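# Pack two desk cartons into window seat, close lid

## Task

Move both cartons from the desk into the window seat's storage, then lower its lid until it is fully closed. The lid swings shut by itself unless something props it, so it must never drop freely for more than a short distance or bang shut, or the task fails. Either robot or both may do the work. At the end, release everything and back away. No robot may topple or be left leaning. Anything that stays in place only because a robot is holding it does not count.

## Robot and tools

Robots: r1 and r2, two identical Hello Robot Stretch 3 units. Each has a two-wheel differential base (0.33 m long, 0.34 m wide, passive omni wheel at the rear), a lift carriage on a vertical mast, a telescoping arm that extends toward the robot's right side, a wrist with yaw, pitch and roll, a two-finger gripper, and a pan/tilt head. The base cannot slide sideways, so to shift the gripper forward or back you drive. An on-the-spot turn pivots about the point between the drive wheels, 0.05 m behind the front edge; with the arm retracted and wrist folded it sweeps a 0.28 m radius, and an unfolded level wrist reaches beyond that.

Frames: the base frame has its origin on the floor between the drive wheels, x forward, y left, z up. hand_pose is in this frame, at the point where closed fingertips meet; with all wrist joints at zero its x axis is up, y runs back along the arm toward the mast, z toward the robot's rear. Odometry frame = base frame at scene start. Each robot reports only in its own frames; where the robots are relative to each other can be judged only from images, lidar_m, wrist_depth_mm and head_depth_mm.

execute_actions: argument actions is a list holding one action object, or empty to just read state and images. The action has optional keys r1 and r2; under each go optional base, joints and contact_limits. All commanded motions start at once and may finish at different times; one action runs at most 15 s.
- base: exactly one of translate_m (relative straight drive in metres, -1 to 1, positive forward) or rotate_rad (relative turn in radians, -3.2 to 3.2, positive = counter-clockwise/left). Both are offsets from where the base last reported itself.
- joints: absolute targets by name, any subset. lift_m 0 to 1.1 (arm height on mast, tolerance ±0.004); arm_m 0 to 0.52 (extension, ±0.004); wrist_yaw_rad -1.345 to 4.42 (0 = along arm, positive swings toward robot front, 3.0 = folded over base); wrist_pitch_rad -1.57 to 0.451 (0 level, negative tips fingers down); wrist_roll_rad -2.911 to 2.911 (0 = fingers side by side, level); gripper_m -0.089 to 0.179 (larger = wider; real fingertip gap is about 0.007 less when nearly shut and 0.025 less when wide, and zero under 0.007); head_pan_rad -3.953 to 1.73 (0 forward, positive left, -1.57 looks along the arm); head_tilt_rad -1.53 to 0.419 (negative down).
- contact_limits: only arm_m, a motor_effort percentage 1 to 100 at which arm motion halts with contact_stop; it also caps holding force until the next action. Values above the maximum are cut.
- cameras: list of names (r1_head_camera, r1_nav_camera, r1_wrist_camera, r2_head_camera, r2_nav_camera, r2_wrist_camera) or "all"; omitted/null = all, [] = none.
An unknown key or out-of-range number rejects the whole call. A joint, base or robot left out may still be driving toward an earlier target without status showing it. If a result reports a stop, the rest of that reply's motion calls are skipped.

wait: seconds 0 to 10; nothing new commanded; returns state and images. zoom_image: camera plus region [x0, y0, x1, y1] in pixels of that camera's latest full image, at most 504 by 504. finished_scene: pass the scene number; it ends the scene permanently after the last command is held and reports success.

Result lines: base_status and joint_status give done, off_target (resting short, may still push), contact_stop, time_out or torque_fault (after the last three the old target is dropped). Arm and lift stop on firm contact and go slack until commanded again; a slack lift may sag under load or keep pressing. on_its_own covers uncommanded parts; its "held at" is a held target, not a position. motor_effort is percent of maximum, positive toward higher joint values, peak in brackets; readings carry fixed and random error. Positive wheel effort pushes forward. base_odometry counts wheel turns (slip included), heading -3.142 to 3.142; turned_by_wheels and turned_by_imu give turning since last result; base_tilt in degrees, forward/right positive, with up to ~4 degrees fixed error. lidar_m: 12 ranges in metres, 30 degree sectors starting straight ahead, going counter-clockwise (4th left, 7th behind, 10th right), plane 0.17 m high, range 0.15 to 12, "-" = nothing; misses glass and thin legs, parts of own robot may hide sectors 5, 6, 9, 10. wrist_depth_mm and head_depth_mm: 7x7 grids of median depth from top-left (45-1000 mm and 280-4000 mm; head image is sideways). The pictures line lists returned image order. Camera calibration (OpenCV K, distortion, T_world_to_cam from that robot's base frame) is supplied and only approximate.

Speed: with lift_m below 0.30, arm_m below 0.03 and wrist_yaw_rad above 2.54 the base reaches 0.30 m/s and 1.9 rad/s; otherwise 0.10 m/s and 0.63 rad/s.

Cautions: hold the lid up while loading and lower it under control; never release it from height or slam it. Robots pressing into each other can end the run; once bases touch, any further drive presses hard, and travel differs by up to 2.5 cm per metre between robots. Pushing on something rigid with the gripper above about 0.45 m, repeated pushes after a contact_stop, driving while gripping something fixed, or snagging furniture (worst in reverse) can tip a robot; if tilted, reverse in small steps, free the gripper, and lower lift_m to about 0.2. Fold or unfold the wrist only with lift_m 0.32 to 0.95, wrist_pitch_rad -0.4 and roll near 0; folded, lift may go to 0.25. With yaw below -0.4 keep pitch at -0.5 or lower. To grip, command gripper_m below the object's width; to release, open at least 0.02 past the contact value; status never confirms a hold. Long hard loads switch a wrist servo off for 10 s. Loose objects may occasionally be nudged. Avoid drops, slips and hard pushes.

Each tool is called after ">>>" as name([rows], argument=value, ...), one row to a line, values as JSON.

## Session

>>> execute_actions(actions=[], cameras=["r1_nav_camera","r2_nav_camera"])

Scene clock: 0.00 s.
r1.base_odometry: x=+0.000 y=+0.000 heading=+0.000 (m, m, rad; r1's odometry frame)
r1.turned_by_wheels: +0.000 (rad since the last result)
r1.turned_by_imu: +0.000 (rad since the last result)
r1.base_tilt: forward=+0.8 right=-2.3 (deg)
r1.lidar_m: 2.01 2.22 2.02 1.33 1.23 1.24 1.55 1.48 1.52 1.40 3.51 2.61
r1.head_depth_mm: 2231 3510 3750 3683 3746 3057 2134 / 2226 3218 3340 3382 3360 3040 2162 / 2200 3008 3074 3012 3050 2972 2184 / 2182 2834 2811 2768 2804 2627 2178 / 2151 2588 2577 2565 2587 2169 2072 / 2157 2386 2406 2398 2428 2085 1956 / 2132 2245 2245 2220 2242 2184 2117
r1.base_status: not commanded
r1.joint_positions: lift_m=+0.379 arm_m=+0.001 wrist_yaw_rad=+2.975 wrist_pitch_rad=-0.396 wrist_roll_rad=+0.019 gripper_m=+0.037 head_pan_rad=-0.011 head_tilt_rad=-0.001
r1.joint_status: not commanded
r1.motor_effort: left_wheel=+1 right_wheel=+0 lift_m=+37 arm_m=-1 wrist_yaw_rad=+0 wrist_pitch_rad=+9 wrist_roll_rad=+0 gripper_m=-1 head_pan_rad=+1 head_tilt_rad=+3 (%)
r1.hand_pose: x=+0.0164 y=+0.0783 z=+0.3966 quat_wxyz=(+0.198, +0.709, +0.079, +0.673) (m; r1's base frame)
r1.wrist_depth_mm: 941 - - - - - - / - - - - - - - / 978 - - - - - - / 865 - 883 885 884 868 918 / 694 712 - 734 742 749 747 / 599 621 597 600 604 630 637 / 525 535 - 547 530 555 558
r2.base_odometry: x=+0.000 y=+0.000 heading=+0.000 (m, m, rad; r2's odometry frame)
r2.turned_by_wheels: +0.000 (rad since the last result)
r2.turned_by_imu: +0.000 (rad since the last result)
r2.base_tilt: forward=-2.1 right=+0.1 (deg)
r2.lidar_m: 1.57 1.05 0.97 0.98 1.24 1.60 1.62 1.61 3.78 2.62 2.32 1.75
r2.head_depth_mm: 1962 1985 2016 2038 2051 2096 2042 / 2025 2072 2063 2101 2127 2160 2134 / 2111 2142 2157 2157 2210 2224 2155 / 2182 2230 2272 2267 2280 2328 2169 / 2034 2010 2000 1991 1970 1975 1935 / 1696 1678 1672 1661 1642 1647 1638 / 1440 1443 1428 1422 1418 1411 1405
r2.base_status: not commanded
r2.joint_positions: lift_m=+0.303 arm_m=+0.001 wrist_yaw_rad=+2.949 wrist_pitch_rad=-0.603 wrist_roll_rad=-0.013 gripper_m=+0.037 head_pan_rad=-0.014 head_tilt_rad=+0.014
r2.joint_status: not commanded
r2.motor_effort: left_wheel=+1 right_wheel=+0 lift_m=+19 arm_m=+1 wrist_yaw_rad=+0 wrist_pitch_rad=+4 wrist_roll_rad=+1 gripper_m=+0 head_pan_rad=+0 head_tilt_rad=+1 (%)
r2.hand_pose: x=+0.0166 y=+0.0477 z=+0.2769 quat_wxyz=(+0.274, +0.688, +0.146, +0.656) (m; r2's base frame)
r2.wrist_depth_mm: - - - 966 900 850 794 / 872 - 875 878 879 886 854 / 708 699 695 717 709 724 723 / 585 588 577 599 592 602 603 / 505 523 - 531 525 516 515 / 456 - - - 461 452 455 / - - - - 392 400 408
pictures: r1_nav_camera (sideways: a quarter turn counterclockwise sets it upright), r2_nav_camera (sideways: a quarter turn counterclockwise sets it upright)
camera_calibration (this result's frames):
r1_nav_camera: T_world_to_cam=[[-0.0178621, 0.0000454003, 0.99984, -1.25582], [0.0284136, -0.999596, 0.000552995, 0.0488126], [0.999437, 0.0284189, 0.0178535, -0.0729188], [0, 0, 0, 1]] pos_world=[0.0490592, 0.0509222, 1.25689]
r2_nav_camera: T_world_to_cam=[[-0.054941, -0.0215904, 0.998256, -1.25697], [0.0061344, -0.999755, -0.0212851, 0.0823158], [0.998471, 0.00495428, 0.05506, -0.120341], [0, 0, 0, 1]] pos_world=[0.0505924, 0.0557533, 1.26316]
Images, in order (width x height): r1_nav_camera 672x504, r2_nav_camera 672x504.

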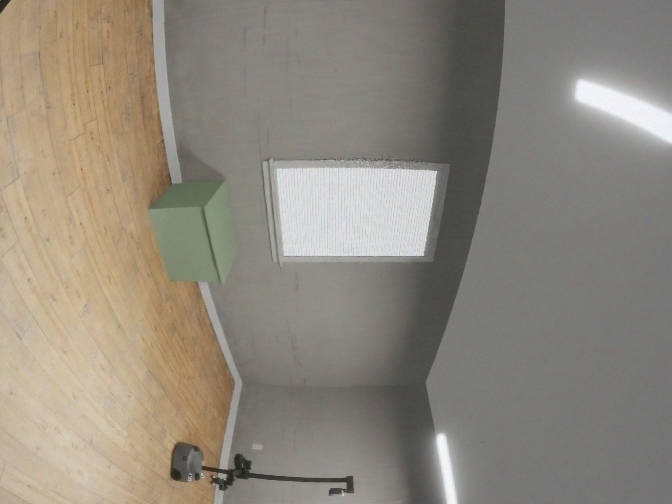

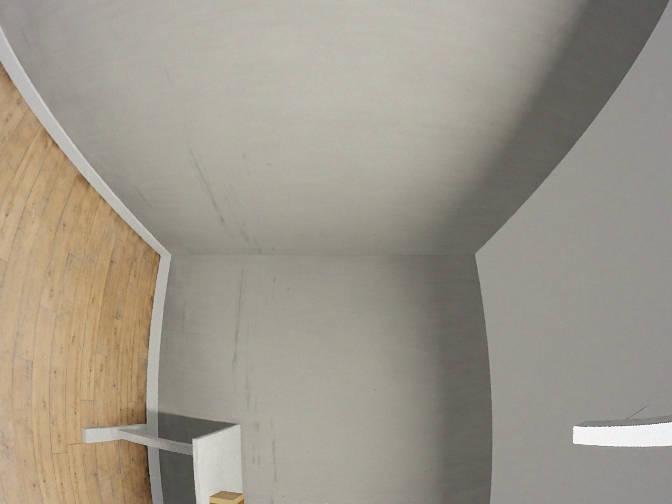

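>>> execute_actions([
  {"r1":{"base":{"rotate_rad":0.72},"joints":{"lift_m":0.28,"arm_m":0,"head_pan_rad":-0.6,"head_tilt_rad":-0.5}},"r2":{"base":{"rotate_rad":-0.35},"joints":{"lift_m":0.28,"arm_m":0,"head_pan_rad":-0.4,"head_tilt_rad":-0.35}}},
], cameras=["r1_head_camera","r2_head_camera","r1_nav_camera","r2_nav_camera"])

Scene clock: 20.60 s.
r1.base_odometry: x=+0.000 y=+0.000 heading=+0.720 (m, m, rad; r1's odometry frame)
r1.turned_by_wheels: +0.720 (rad since the last result)
r1.turned_by_imu: +0.726 (rad since the last result)
r1.base_tilt: forward=+0.8 right=-2.4 (deg)
r1.lidar_m: 2.25 1.64 1.26 1.23 1.30 1.52 1.48 1.40 2.28 2.61 3.01 2.00
r1.head_depth_mm: 2705 2985 3222 2450 1886 1537 1300 / 2563 2786 3059 2445 1888 1535 1305 / 2378 2638 2746 2425 1886 1532 1300 / 2244 2421 2288 2343 1895 1538 1304 / 2149 2291 2313 2252 1909 1557 1307 / 2020 2156 2318 2427 1907 1546 1309 / 1935 2078 2219 2351 1935 1561 1309
r1.base_status: done
r1.joint_positions: lift_m=+0.281 arm_m=+0.001 wrist_yaw_rad=+2.975 wrist_pitch_rad=-0.397 wrist_roll_rad=+0.019 gripper_m=+0.037 head_pan_rad=-0.593 head_tilt_rad=-0.494
r1.joint_status: all done
r1.motor_effort: left_wheel=+0(4) right_wheel=+2(7) lift_m=+17(30) arm_m=-1(2) wrist_yaw_rad=+0(0) wrist_pitch_rad=+9(9) wrist_roll_rad=+0(0) gripper_m=-1(1) head_pan_rad=-3(30) head_tilt_rad=-3(34) (%)
r1.hand_pose: x=+0.0164 y=+0.0782 z=+0.2981 quat_wxyz=(+0.198, +0.709, +0.080, +0.673) (m; r1's base frame)
r1.wrist_depth_mm: - - - - - - - / - - - - - - - / 863 - 875 867 919 943 932 / 695 - 705 704 711 738 729 / 566 574 - 591 587 598 594 / 489 509 - 512 481 512 513 / - - - - 433 439 440
r2.base_odometry: x=+0.000 y=+0.000 heading=-0.350 (m, m, rad; r2's odometry frame)
r2.turned_by_wheels: -0.350 (rad since the last result)
r2.turned_by_imu: -0.354 (rad since the last result)
r2.base_tilt: forward=-2.2 right=+0.0 (deg)
r2.lidar_m: 1.75 1.31 0.99 0.97 1.02 1.47 1.60 1.61 1.76 2.62 2.32 1.75
r2.head_depth_mm: 2181 2369 2171 2720 2213 1722 1425 / 2118 2281 2337 2612 2234 1736 1423 / 2047 2183 2249 2532 2271 1747 1432 / 1978 2117 2216 2438 2282 1755 1432 / 1905 2053 2131 1778 2090 1755 1437 / 1857 1964 2084 2216 2296 1763 1438 / 1793 1911 2054 2179 2238 1774 1449
r2.base_status: done
r2.joint_positions: lift_m=+0.280 arm_m=+0.001 wrist_yaw_rad=+2.949 wrist_pitch_rad=-0.604 wrist_roll_rad=-0.013 gripper_m=+0.037 head_pan_rad=-0.393 head_tilt_rad=-0.346
r2.joint_status: all done
r2.motor_effort: left_wheel=+2(10) right_wheel=-2(10) lift_m=+15(17) arm_m=+1(1) wrist_yaw_rad=-1(0) wrist_pitch_rad=+5(5) wrist_roll_rad=+1(1) gripper_m=+0(0) head_pan_rad=-3(30) head_tilt_rad=-2(20) (%)
r2.hand_pose: x=+0.0166 y=+0.0476 z=+0.2536 quat_wxyz=(+0.274, +0.688, +0.146, +0.656) (m; r2's base frame)
r2.wrist_depth_mm: 896 - 931 919 927 967 - / 817 - 820 836 845 842 851 / 662 648 677 682 684 677 680 / 557 556 554 559 555 574 580 / 482 501 - - 493 491 481 / - - - - 439 427 425 / - - - - 370 380 382
pictures: r1_head_camera (sideways: a quarter turn clockwise sets it upright), r1_nav_camera (sideways: a quarter turn counterclockwise sets it upright), r2_head_camera (sideways: a quarter turn clockwise sets it upright), r2_nav_camera (sideways: a quarter turn counterclockwise sets it upright)
camera_calibration (this result's frames):
r1_head_camera: T_world_to_cam=[[-0.400758, 0.31577, -0.860048, 1.14037], [0.608242, 0.793711, 0.00799084, -0.0107882], [0.685153, -0.519915, -0.510151, 0.614968], [0, 0, 0, 1]] pos_world=[0.0422295, -0.0318029, 1.29459]
r1_nav_camera: T_world_to_cam=[[0.379463, -0.255889, 0.889117, -1.11348], [-0.529284, -0.848249, -0.0182357, 0.0766696], [0.758858, -0.463676, -0.457317, 0.547024], [0, 0, 0, 1]] pos_world=[0.0479889, 0.0337505, 1.24157]
r2_head_camera: T_world_to_cam=[[-0.354054, 0.158118, -0.921762, 1.22027], [0.401331, 0.915928, 0.00296304, -0.00781972], [0.844736, -0.368883, -0.387746, 0.457722], [0, 0, 0, 1]] pos_world=[0.0485247, -0.0169375, 1.3023]
r2_nav_camera: T_world_to_cam=[[0.268646, -0.135566, 0.953652, -1.20042], [-0.372795, -0.927526, -0.0268351, 0.0918413], [0.888174, -0.348307, -0.299714, 0.342151], [0, 0, 0, 1]] pos_world=[0.052835, 0.0416231, 1.24979]
Images, in order (width x height): r1_head_camera 896x504, r1_nav_camera 672x504, r2_head_camera 896x504, r2_nav_camera 672x504.

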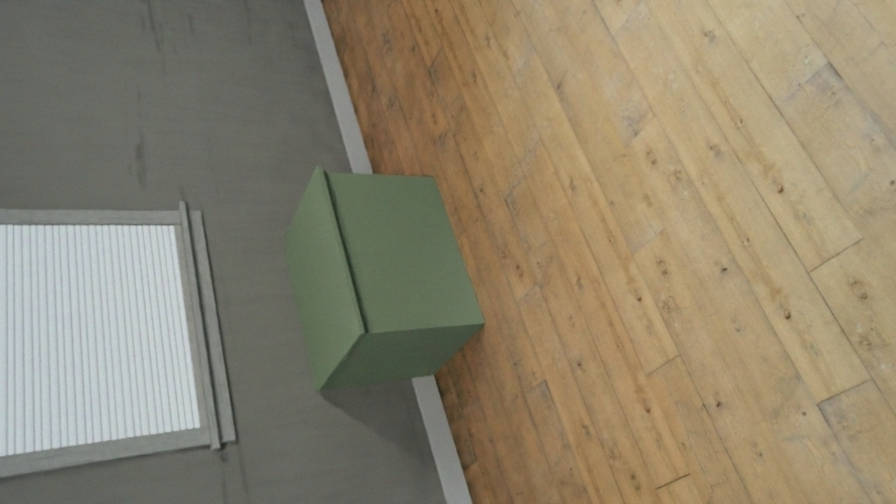

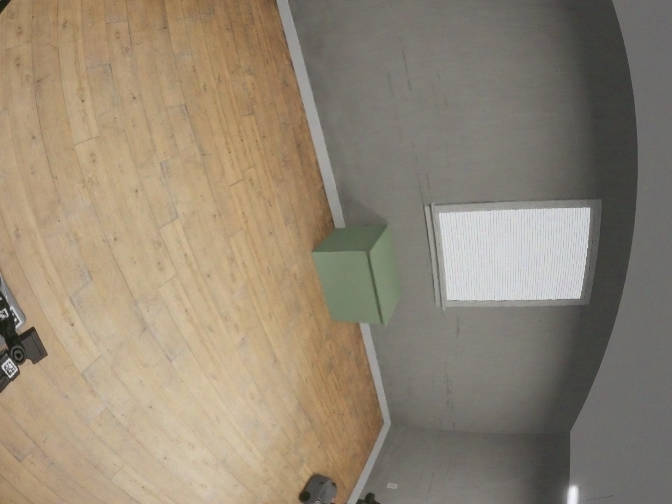

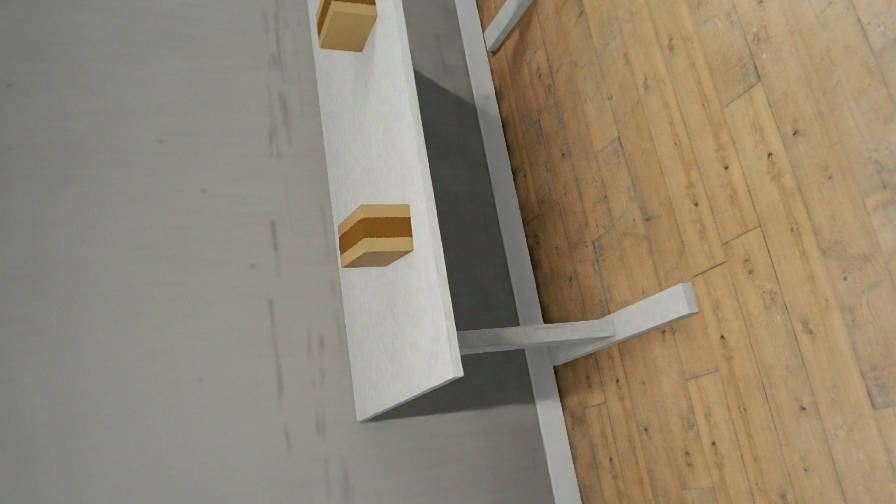

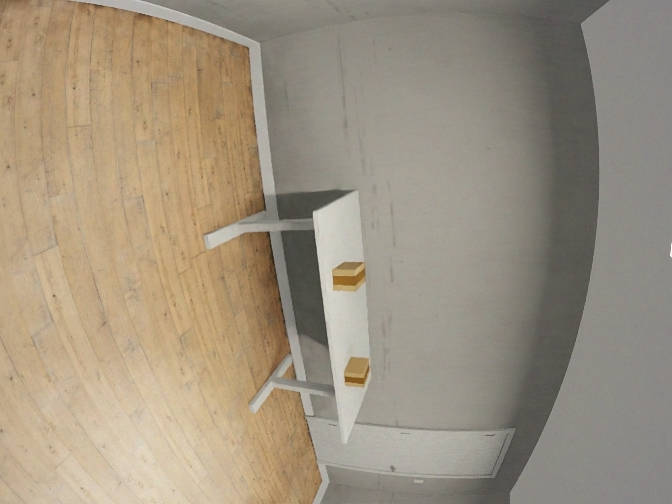

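>>> execute_actions([
  {"r1":{"base":{"rotate_rad":-0.56}},"r2":{"base":{"rotate_rad":-0.62},"joints":{"wrist_pitch_rad":-0.4}}},
], cameras=[])

>>> execute_actions([
  {"r1":{"base":{"translate_m":1.0}},"r2":{"base":{"translate_m":1.0}}},
], cameras=[])

>>> execute_actions([
  {"r1":{"base":{"translate_m":0.36}},"r2":{"base":{"translate_m":0.19}}},
], cameras=[])

>>> execute_actions([
  {"r1":{"base":{"rotate_rad":0.49},"joints":{"lift_m":0.4,"head_tilt_rad":-0.9}},"r2":{"base":{"rotate_rad":2.12},"joints":{"lift_m":0.9,"head_pan_rad":-1.57,"head_tilt_rad":-0.7}}},
], cameras=[])

>>> execute_actions([
  {"r1":{"joints":{"arm_m":0.24,"wrist_yaw_rad":-1.34,"wrist_pitch_rad":-0.55,"gripper_m":0}},"r2":{"joints":{"wrist_yaw_rad":0,"gripper_m":0.179}}},
], cameras=["r1_head_camera","r2_head_camera"])

Scene clock: 39.53 s.
r1.base_odometry: x=+0.000 y=+0.000 heading=+0.160 (m, m, rad; r1's odometry frame)
r1.turned_by_wheels: -0.560 (rad since the last result)
r1.turned_by_imu: -0.562 (rad since the last result)
r1.base_tilt: forward=+0.7 right=-2.2 (deg)
r1.lidar_m: 2.01 2.26 1.69 1.27 1.25 1.28 1.53 1.48 1.40 2.20 2.60 3.10
r1.head_depth_mm: 2926 3173 3277 2438 1882 1544 1295 / 2999 3308 2752 2452 1877 1536 1304 / 3181 3474 3524 2460 1900 1543 1302 / 3294 3622 3512 2488 1893 1557 1304 / 3427 3696 3588 2473 1911 1540 1302 / 3199 3381 3338 2488 1909 1553 1307 / 2815 2942 3082 2491 1918 1561 1314
r1.base_status: done
r1.joint_positions: lift_m=+0.281 arm_m=+0.001 wrist_yaw_rad=+2.975 wrist_pitch_rad=-0.397 wrist_roll_rad=+0.019 gripper_m=+0.037 head_pan_rad=-0.593 head_tilt_rad=-0.494
r1.joint_status: not commanded
r1.motor_effort: left_wheel=+2(7) right_wheel=-1(7) lift_m=+19(18) arm_m=-2(1) wrist_yaw_rad=+0(0) wrist_pitch_rad=+9(9) wrist_roll_rad=+0(0) gripper_m=+1(0) head_pan_rad=-3(2) head_tilt_rad=-2(2) (%)
r1.hand_pose: x=+0.0164 y=+0.0782 z=+0.2981 quat_wxyz=(+0.198, +0.709, +0.080, +0.673) (m; r1's base frame)
r1.wrist_depth_mm: 914 - - - - - - / - - - - - - - / 869 - 884 909 884 903 937 / 676 - 715 682 715 719 721 / 569 572 - 603 593 588 595 / 487 505 - 521 488 502 501 / - - - - 437 440 446
r2.base_odometry: x=+0.000 y=+0.000 heading=-0.970 (m, m, rad; r2's odometry frame)
r2.turned_by_wheels: -0.620 (rad since the last result)
r2.turned_by_imu: -0.626 (rad since the last result)
r2.base_tilt: forward=-2.2 right=+0.1 (deg)
r2.lidar_m: 2.27 1.76 1.42 1.02 0.98 1.00 1.34 1.60 1.63 1.61 3.80 2.62
r2.head_depth_mm: 3300 3543 3722 2706 2229 1738 1424 / 3496 3741 - 3159 2267 1734 1422 / 3632 3890 - 3162 2240 1750 1419 / 3288 3448 3680 3185 2275 1743 1430 / 2894 3061 3198 3224 2289 1767 1433 / 2614 2747 2716 2845 2298 1766 1445 / 2356 2448 2441 2699 2295 1793 1447
r2.base_status: done
r2.joint_positions: lift_m=+0.280 arm_m=+0.001 wrist_yaw_rad=+2.949 wrist_pitch_rad=-0.422 wrist_roll_rad=-0.013 gripper_m=+0.037 head_pan_rad=-0.393 head_tilt_rad=-0.346
r2.joint_status: all done
r2.motor_effort: left_wheel=+2(11) right_wheel=-2(9) lift_m=+15(15) arm_m=+1(1) wrist_yaw_rad=+0(0) wrist_pitch_rad=+7(7) wrist_roll_rad=+1(1) gripper_m=+0(0) head_pan_rad=-3(4) head_tilt_rad=-1(1) (%)
r2.hand_pose: x=+0.0217 y=+0.0738 z=+0.2920 quat_wxyz=(+0.214, +0.698, +0.083, +0.679) (m; r2's base frame)
r2.wrist_depth_mm: 702 - 958 - - - - / 742 - - - - - - / 790 - 963 959 995 - - / 721 728 734 734 741 749 746 / 586 588 621 590 606 601 607 / 495 492 - 516 519 510 515 / 439 - - - 423 433 438
pictures: none
No camera images: the call's "cameras" was empty. Leave "cameras" out to get every camera's image.

Scene clock: 44.63 s.
r1.base_odometry: x=+0.987 y=+0.159 heading=+0.160 (m, m, rad; r1's odometry frame)
r1.turned_by_wheels: +0.000 (rad since the last result)
r1.turned_by_imu: +0.008 (rad since the last result)
r1.base_tilt: forward=+0.8 right=-2.1 (deg)
r1.lidar_m: 1.01 1.37 1.44 1.75 1.72 1.78 2.42 1.97 2.50 1.86 3.04 1.28
r1.head_depth_mm: 2579 2730 2955 2450 1871 1535 1305 / 2642 2879 3070 2461 1905 1534 1299 / 2801 3012 3206 2446 1904 1539 1298 / 2610 2825 3014 2475 1898 1540 1300 / 2241 2385 2555 2500 1902 1544 1303 / 1934 2049 2173 2271 1848 1556 1304 / 1711 1807 1904 1934 1443 1479 1313
r1.base_status: done
r1.joint_positions: lift_m=+0.281 arm_m=+0.001 wrist_yaw_rad=+2.975 wrist_pitch_rad=-0.397 wrist_roll_rad=+0.019 gripper_m=+0.037 head_pan_rad=-0.593 head_tilt_rad=-0.495
r1.joint_status: not commanded
r1.motor_effort: left_wheel=+2(8) right_wheel=-1(5) lift_m=+18(18) arm_m=-2(1) wrist_yaw_rad=+0(0) wrist_pitch_rad=+9(9) wrist_roll_rad=+0(0) gripper_m=+0(1) head_pan_rad=-3(3) head_tilt_rad=-3(3) (%)
r1.hand_pose: x=+0.0164 y=+0.0782 z=+0.2981 quat_wxyz=(+0.198, +0.709, +0.080, +0.673) (m; r1's base frame)
r1.wrist_depth_mm: - - - - - - - / - - - - - - - / 854 - 881 890 889 912 987 / 673 - 693 710 730 718 750 / 569 582 - 583 595 582 608 / 482 504 - 508 482 505 518 / - - - - 431 437 442
r2.base_odometry: x=+0.565 y=-0.825 heading=-0.970 (m, m, rad; r2's odometry frame)
r2.turned_by_wheels: +0.000 (rad since the last result)
r2.turned_by_imu: +0.004 (rad since the last result)
r2.base_tilt: forward=-2.2 right=+0.1 (deg)
r2.lidar_m: 1.38 0.88 1.36 1.57 1.50 1.54 2.07 2.45 2.10 1.87 3.27 1.35
r2.head_depth_mm: 2860 3045 3244 3101 2235 1734 1426 / 2663 2928 3157 3099 2252 1735 1426 / 2269 2397 2589 1424 2095 1740 1426 / 1975 2092 2221 1437 1104 1677 1428 / 1763 1839 1957 1453 985 1646 1437 / 1575 1659 1729 1446 1005 850 1440 / 1430 1491 1568 1463 1028 797 1407
r2.base_status: done
r2.joint_positions: lift_m=+0.280 arm_m=+0.001 wrist_yaw_rad=+2.949 wrist_pitch_rad=-0.421 wrist_roll_rad=-0.013 gripper_m=+0.037 head_pan_rad=-0.393 head_tilt_rad=-0.346
r2.joint_status: not commanded
r2.motor_effort: left_wheel=+2(14) right_wheel=-1(8) lift_m=+15(15) arm_m=+0(0) wrist_yaw_rad=-1(1) wrist_pitch_rad=+7(7) wrist_roll_rad=+1(0) gripper_m=+0(0) head_pan_rad=-2(3) head_tilt_rad=-1(1) (%)
r2.hand_pose: x=+0.0217 y=+0.0740 z=+0.2923 quat_wxyz=(+0.213, +0.698, +0.082, +0.679) (m; r2's base frame)
r2.wrist_depth_mm: - - - - - - 914 / - - - - - - 972 / 917 - 950 969 - - 908 / 720 724 732 748 753 718 769 / 574 584 613 601 616 604 613 / 498 488 - 519 520 507 506 / 436 - - - 424 440 437
pictures: none
No camera images: the call's "cameras" was empty. Leave "cameras" out to get every camera's image.

Scene clock: 47.50 s.
r1.base_odometry: x=+1.343 y=+0.217 heading=+0.160 (m, m, rad; r1's odometry frame)
r1.turned_by_wheels: +0.000 (rad since the last result)
r1.turned_by_imu: +0.003 (rad since the last result)
r1.base_tilt: forward=+0.9 right=-2.1 (deg)
r1.lidar_m: 0.65 0.94 1.11 1.56 1.89 1.95 2.75 2.25 1.99 2.97 2.89 0.85
r1.head_depth_mm: 2403 2581 2830 2443 1881 1530 1290 / 2540 2707 2971 2464 1890 1546 1303 / 2444 2689 2967 2469 1895 1547 1295 / 2011 2174 2335 2350 1903 1550 1299 / 1711 1819 1949 2107 1901 1472 1303 / 1480 1571 1658 1772 1234 1186 1251 / 1313 1381 1450 1539 1239 1037 1075
r1.base_status: done
r1.joint_positions: lift_m=+0.281 arm_m=+0.001 wrist_yaw_rad=+2.975 wrist_pitch_rad=-0.397 wrist_roll_rad=+0.019 gripper_m=+0.037 head_pan_rad=-0.593 head_tilt_rad=-0.495
r1.joint_status: not commanded
r1.motor_effort: left_wheel=+2(8) right_wheel=+0(5) lift_m=+18(18) arm_m=-1(1) wrist_yaw_rad=+0(0) wrist_pitch_rad=+9(9) wrist_roll_rad=+0(0) gripper_m=+1(1) head_pan_rad=-3(3) head_tilt_rad=-2(3) (%)
r1.hand_pose: x=+0.0164 y=+0.0782 z=+0.2981 quat_wxyz=(+0.198, +0.709, +0.080, +0.673) (m; r1's base frame)
r1.wrist_depth_mm: - - - - - 999 820 / - - - - - - 866 / 830 - 878 905 902 936 868 / 680 - 712 709 720 737 738 / 560 570 - 583 589 596 592 / 490 503 - 513 487 506 516 / - - - - 432 441 444
r2.base_odometry: x=+0.673 y=-0.981 heading=-0.970 (m, m, rad; r2's odometry frame)
r2.turned_by_wheels: +0.000 (rad since the last result)
r2.turned_by_imu: +0.001 (rad since the last result)
r2.base_tilt: forward=-2.1 right=+0.0 (deg)
r2.lidar_m: 1.22 1.16 0.75 1.61 1.60 1.65 2.20 2.22 1.99 2.11 3.17 1.18
r2.head_depth_mm: 2752 2943 3141 3124 2172 1748 1417 / 2314 2492 2739 2846 1099 1740 1411 / 1957 2090 2269 2309 1011 1641 1424 / 1736 1844 1963 1918 903 814 1427 / 1548 1636 1728 1445 852 791 700 / 1373 1447 1523 1461 948 791 646 / 1246 1301 1361 1387 1031 798 647
r2.base_status: done
r2.joint_positions: lift_m=+0.280 arm_m=+0.001 wrist_yaw_rad=+2.949 wrist_pitch_rad=-0.420 wrist_roll_rad=-0.013 gripper_m=+0.037 head_pan_rad=-0.393 head_tilt_rad=-0.346
r2.joint_status: not commanded
r2.motor_effort: left_wheel=+2(14) right_wheel=-1(7) lift_m=+15(15) arm_m=+0(0) wrist_yaw_rad=+0(1) wrist_pitch_rad=+7(7) wrist_roll_rad=+1(1) gripper_m=+1(0) head_pan_rad=-3(3) head_tilt_rad=-1(1) (%)
r2.hand_pose: x=+0.0217 y=+0.0740 z=+0.2924 quat_wxyz=(+0.213, +0.698, +0.082, +0.679) (m; r2's base frame)
r2.wrist_depth_mm: - - - - - 945 847 / - - - - - - 902 / 926 - 943 999 - 853 893 / 712 724 718 734 695 732 750 / 582 589 620 601 599 602 613 / 493 497 - 518 524 510 512 / 434 - - 428 422 439 437
pictures: none
No camera images: the call's "cameras" was empty. Leave "cameras" out to get every camera's image.

Scene clock: 53.97 s.
r1.base_odometry: x=+1.343 y=+0.217 heading=+0.650 (m, m, rad; r1's odometry frame)
r1.turned_by_wheels: +0.490 (rad since the last result)
r1.turned_by_imu: +0.494 (rad since the last result)
r1.base_tilt: forward=+0.9 right=-2.1 (deg)
r1.lidar_m: 0.80 1.10 1.51 1.86 1.93 2.66 2.26 1.85 2.97 2.89 0.88 0.65
r1.head_depth_mm: 1545 1876 1817 1564 1378 1239 1122 / 1409 1669 1245 1515 1388 1237 1152 / 1297 1434 1186 1369 1385 1237 1120 / 1204 1334 1163 1199 1365 1242 1121 / 1117 1274 1166 1066 1322 1242 1119 / 1038 1198 1157 1048 1360 1232 1122 / 965 1119 1183 1471 1385 1238 1123
r1.base_status: done
r1.joint_positions: lift_m=+0.399 arm_m=+0.001 wrist_yaw_rad=+2.975 wrist_pitch_rad=-0.397 wrist_roll_rad=+0.019 gripper_m=+0.037 head_pan_rad=-0.593 head_tilt_rad=-0.889
r1.joint_status: all done
r1.motor_effort: left_wheel=+1(3) right_wheel=+1(7) lift_m=+54(58) arm_m=-1(1) wrist_yaw_rad=+1(1) wrist_pitch_rad=+9(10) wrist_roll_rad=+0(0) gripper_m=+0(0) head_pan_rad=-2(2) head_tilt_rad=-6(36) (%)
r1.hand_pose: x=+0.0164 y=+0.0782 z=+0.4167 quat_wxyz=(+0.198, +0.709, +0.080, +0.673) (m; r1's base frame)
r1.wrist_depth_mm: - - - - - - - / - - - - - - - / - - - - - - - / 888 - 910 947 920 929 926 / 739 752 - 765 751 756 761 / 626 624 607 642 651 658 658 / 549 558 573 584 563 571 555
r2.base_odometry: x=+0.673 y=-0.981 heading=+1.150 (m, m, rad; r2's odometry frame)
r2.turned_by_wheels: +2.120 (rad since the last result)
r2.turned_by_imu: +2.146 (rad since the last result)
r2.base_tilt: forward=-2.1 right=+0.1 (deg)
r2.lidar_m: 1.59 1.65 2.26 2.23 2.00 2.07 3.18 1.18 1.21 1.16 0.75 1.64
r2.head_depth_mm: 1017 1146 1010 814 - - 1155 / 1016 1145 1012 820 703 - 1171 / 1013 1140 1014 822 703 - - / 1004 1141 1018 669 672 - 1161 / 1007 1133 1020 650 681 - 1160 / 1007 1135 1024 823 690 1267 1152 / 999 1124 1023 826 692 1299 1185
r2.base_status: done
r2.joint_positions: lift_m=+0.900 arm_m=+0.001 wrist_yaw_rad=+2.949 wrist_pitch_rad=-0.420 wrist_roll_rad=-0.013 gripper_m=+0.037 head_pan_rad=-1.563 head_tilt_rad=-0.691
r2.joint_status: all done
r2.motor_effort: left_wheel=-2(9) right_wheel=+2(9) lift_m=+23(24) arm_m=+1(0) wrist_yaw_rad=+0(0) wrist_pitch_rad=+6(7) wrist_roll_rad=+1(0) gripper_m=+0(1) head_pan_rad=-2(44) head_tilt_rad=-3(18) (%)
r2.hand_pose: x=+0.0217 y=+0.0740 z=+0.9119 quat_wxyz=(+0.213, +0.698, +0.082, +0.679) (m; r2's base frame)
r2.wrist_depth_mm: - - - - - - - / - - - - - - - / - - - - - - - / - - - - - - - / - - - - - - - / - - - - - - - / - - - - - - -
pictures: none
No camera images: the call's "cameras" was empty. Leave "cameras" out to get every camera's image.

Scene clock: 57.13 s.
r1.base_odometry: x=+1.343 y=+0.217 heading=+0.650 (m, m, rad; r1's odometry frame)
r1.turned_by_wheels: +0.000 (rad since the last result)
r1.turned_by_imu: +0.000 (rad since the last result)
r1.base_tilt: forward=+0.9 right=-2.1 (deg)
r1.lidar_m: 0.80 1.09 1.50 1.86 1.93 2.67 2.26 1.85 2.98 2.88 0.88 0.65
r1.head_depth_mm: 1547 1854 1811 1565 1388 1246 1121 / 1413 1672 1243 1512 1383 1242 1125 / 1300 1434 1184 1369 1376 1236 1122 / 1205 1342 1161 1196 1364 1233 1116 / 1117 1272 1158 1067 1318 1237 1124 / 1037 1205 1156 1043 1359 1238 1122 / 967 1121 1190 1475 1392 1238 1124
r1.base_status: not commanded
r1.joint_positions: lift_m=+0.399 arm_m=+0.240 wrist_yaw_rad=-1.338 wrist_pitch_rad=-0.563 wrist_roll_rad=+0.019 gripper_m=+0.000 head_pan_rad=-0.593 head_tilt_rad=-0.889
r1.joint_status: all done
r1.motor_effort: left_wheel=+0(0) right_wheel=+1(1) lift_m=+54(54) arm_m=+2(2) wrist_yaw_rad=-1(1) wrist_pitch_rad=+7(7) wrist_roll_rad=+0(1) gripper_m=-2(79) head_pan_rad=-2(2) head_tilt_rad=-5(6) (%)
r1.hand_pose: x=-0.2198 y=-0.4315 z=+0.3810 quat_wxyz=(+0.405, -0.273, -0.658, -0.573) (m; r1's base frame)
r1.wrist_depth_mm: - - - - - - - / - - - - - - - / 820 812 845 868 847 882 911 / 701 733 719 729 746 731 753 / 616 619 619 - 634 642 644 / 549 551 549 551 570 563 567 / 489 488 496 504 501 513 515
r2.base_odometry: x=+0.673 y=-0.981 heading=+1.150 (m, m, rad; r2's odometry frame)
r2.turned_by_wheels: +0.000 (rad since the last result)
r2.turned_by_imu: +0.000 (rad since the last result)
r2.base_tilt: forward=-2.1 right=+0.1 (deg)
r2.lidar_m: 1.59 1.65 2.25 2.23 2.00 2.06 3.18 1.18 1.21 1.16 0.75 1.64
r2.head_depth_mm: 1013 1149 1007 814 - - - / 1021 1139 1011 816 702 - - / 1011 1140 1016 829 - - - / 1013 1142 1018 669 656 1296 1182 / 1001 1138 1019 660 661 1291 1184 / 1010 1136 1024 822 690 1278 1159 / 1002 1127 1025 824 693 1299 1186
r2.base_status: not commanded
r2.joint_positions: lift_m=+0.900 arm_m=+0.001 wrist_yaw_rad=+0.003 wrist_pitch_rad=-0.420 wrist_roll_rad=-0.013 gripper_m=+0.179 head_pan_rad=-1.563 head_tilt_rad=-0.691
r2.joint_status: all done
r2.motor_effort: left_wheel=-2(2) right_wheel=+2(2) lift_m=+24(24) arm_m=+0(0) wrist_yaw_rad=-3(2) wrist_pitch_rad=+7(7) wrist_roll_rad=+0(1) gripper_m=+0(84) head_pan_rad=-3(3) head_tilt_rad=-3(2) (%)
r2.hand_pose: x=-0.0209 y=-0.3700 z=+0.9119 quat_wxyz=(+0.696, +0.150, -0.687, -0.146) (m; r2's base frame)
r2.wrist_depth_mm: 856 826 820 818 797 788 776 / 925 897 902 878 873 864 850 / - 962 724 736 749 762 769 / - 553 505 366 567 578 580 / 460 463 302 307 455 460 466 / 383 374 342 341 385 387 390 / 312 323 326 328 331 330 -
pictures: r1_head_camera (sideways: a quarter turn clockwise sets it upright), r2_head_camera (sideways: a quarter turn clockwise sets it upright)
camera_calibration (this result's frames):
r1_head_camera: T_world_to_cam=[[-0.642557, 0.478991, -0.59807, 0.800405], [0.607139, 0.794434, -0.0160428, 0.0205055], [0.467443, -0.37342, -0.801283, 0.994977], [0, 0, 0, 1]] pos_world=[0.0367617, -0.028133, 1.27629]
r2_head_camera: T_world_to_cam=[[0.00513802, 0.677164, -0.735814, 0.975615], [0.999921, -0.0118894, -0.00395949, -0.00245898], [-0.0114296, -0.735736, -0.677172, 0.839504], [0, 0, 0, 1]] pos_world=[0.00704125, -0.0430282, 1.28635]
Images, in order (width x height): r1_head_camera 896x504, r2_head_camera 896x504.

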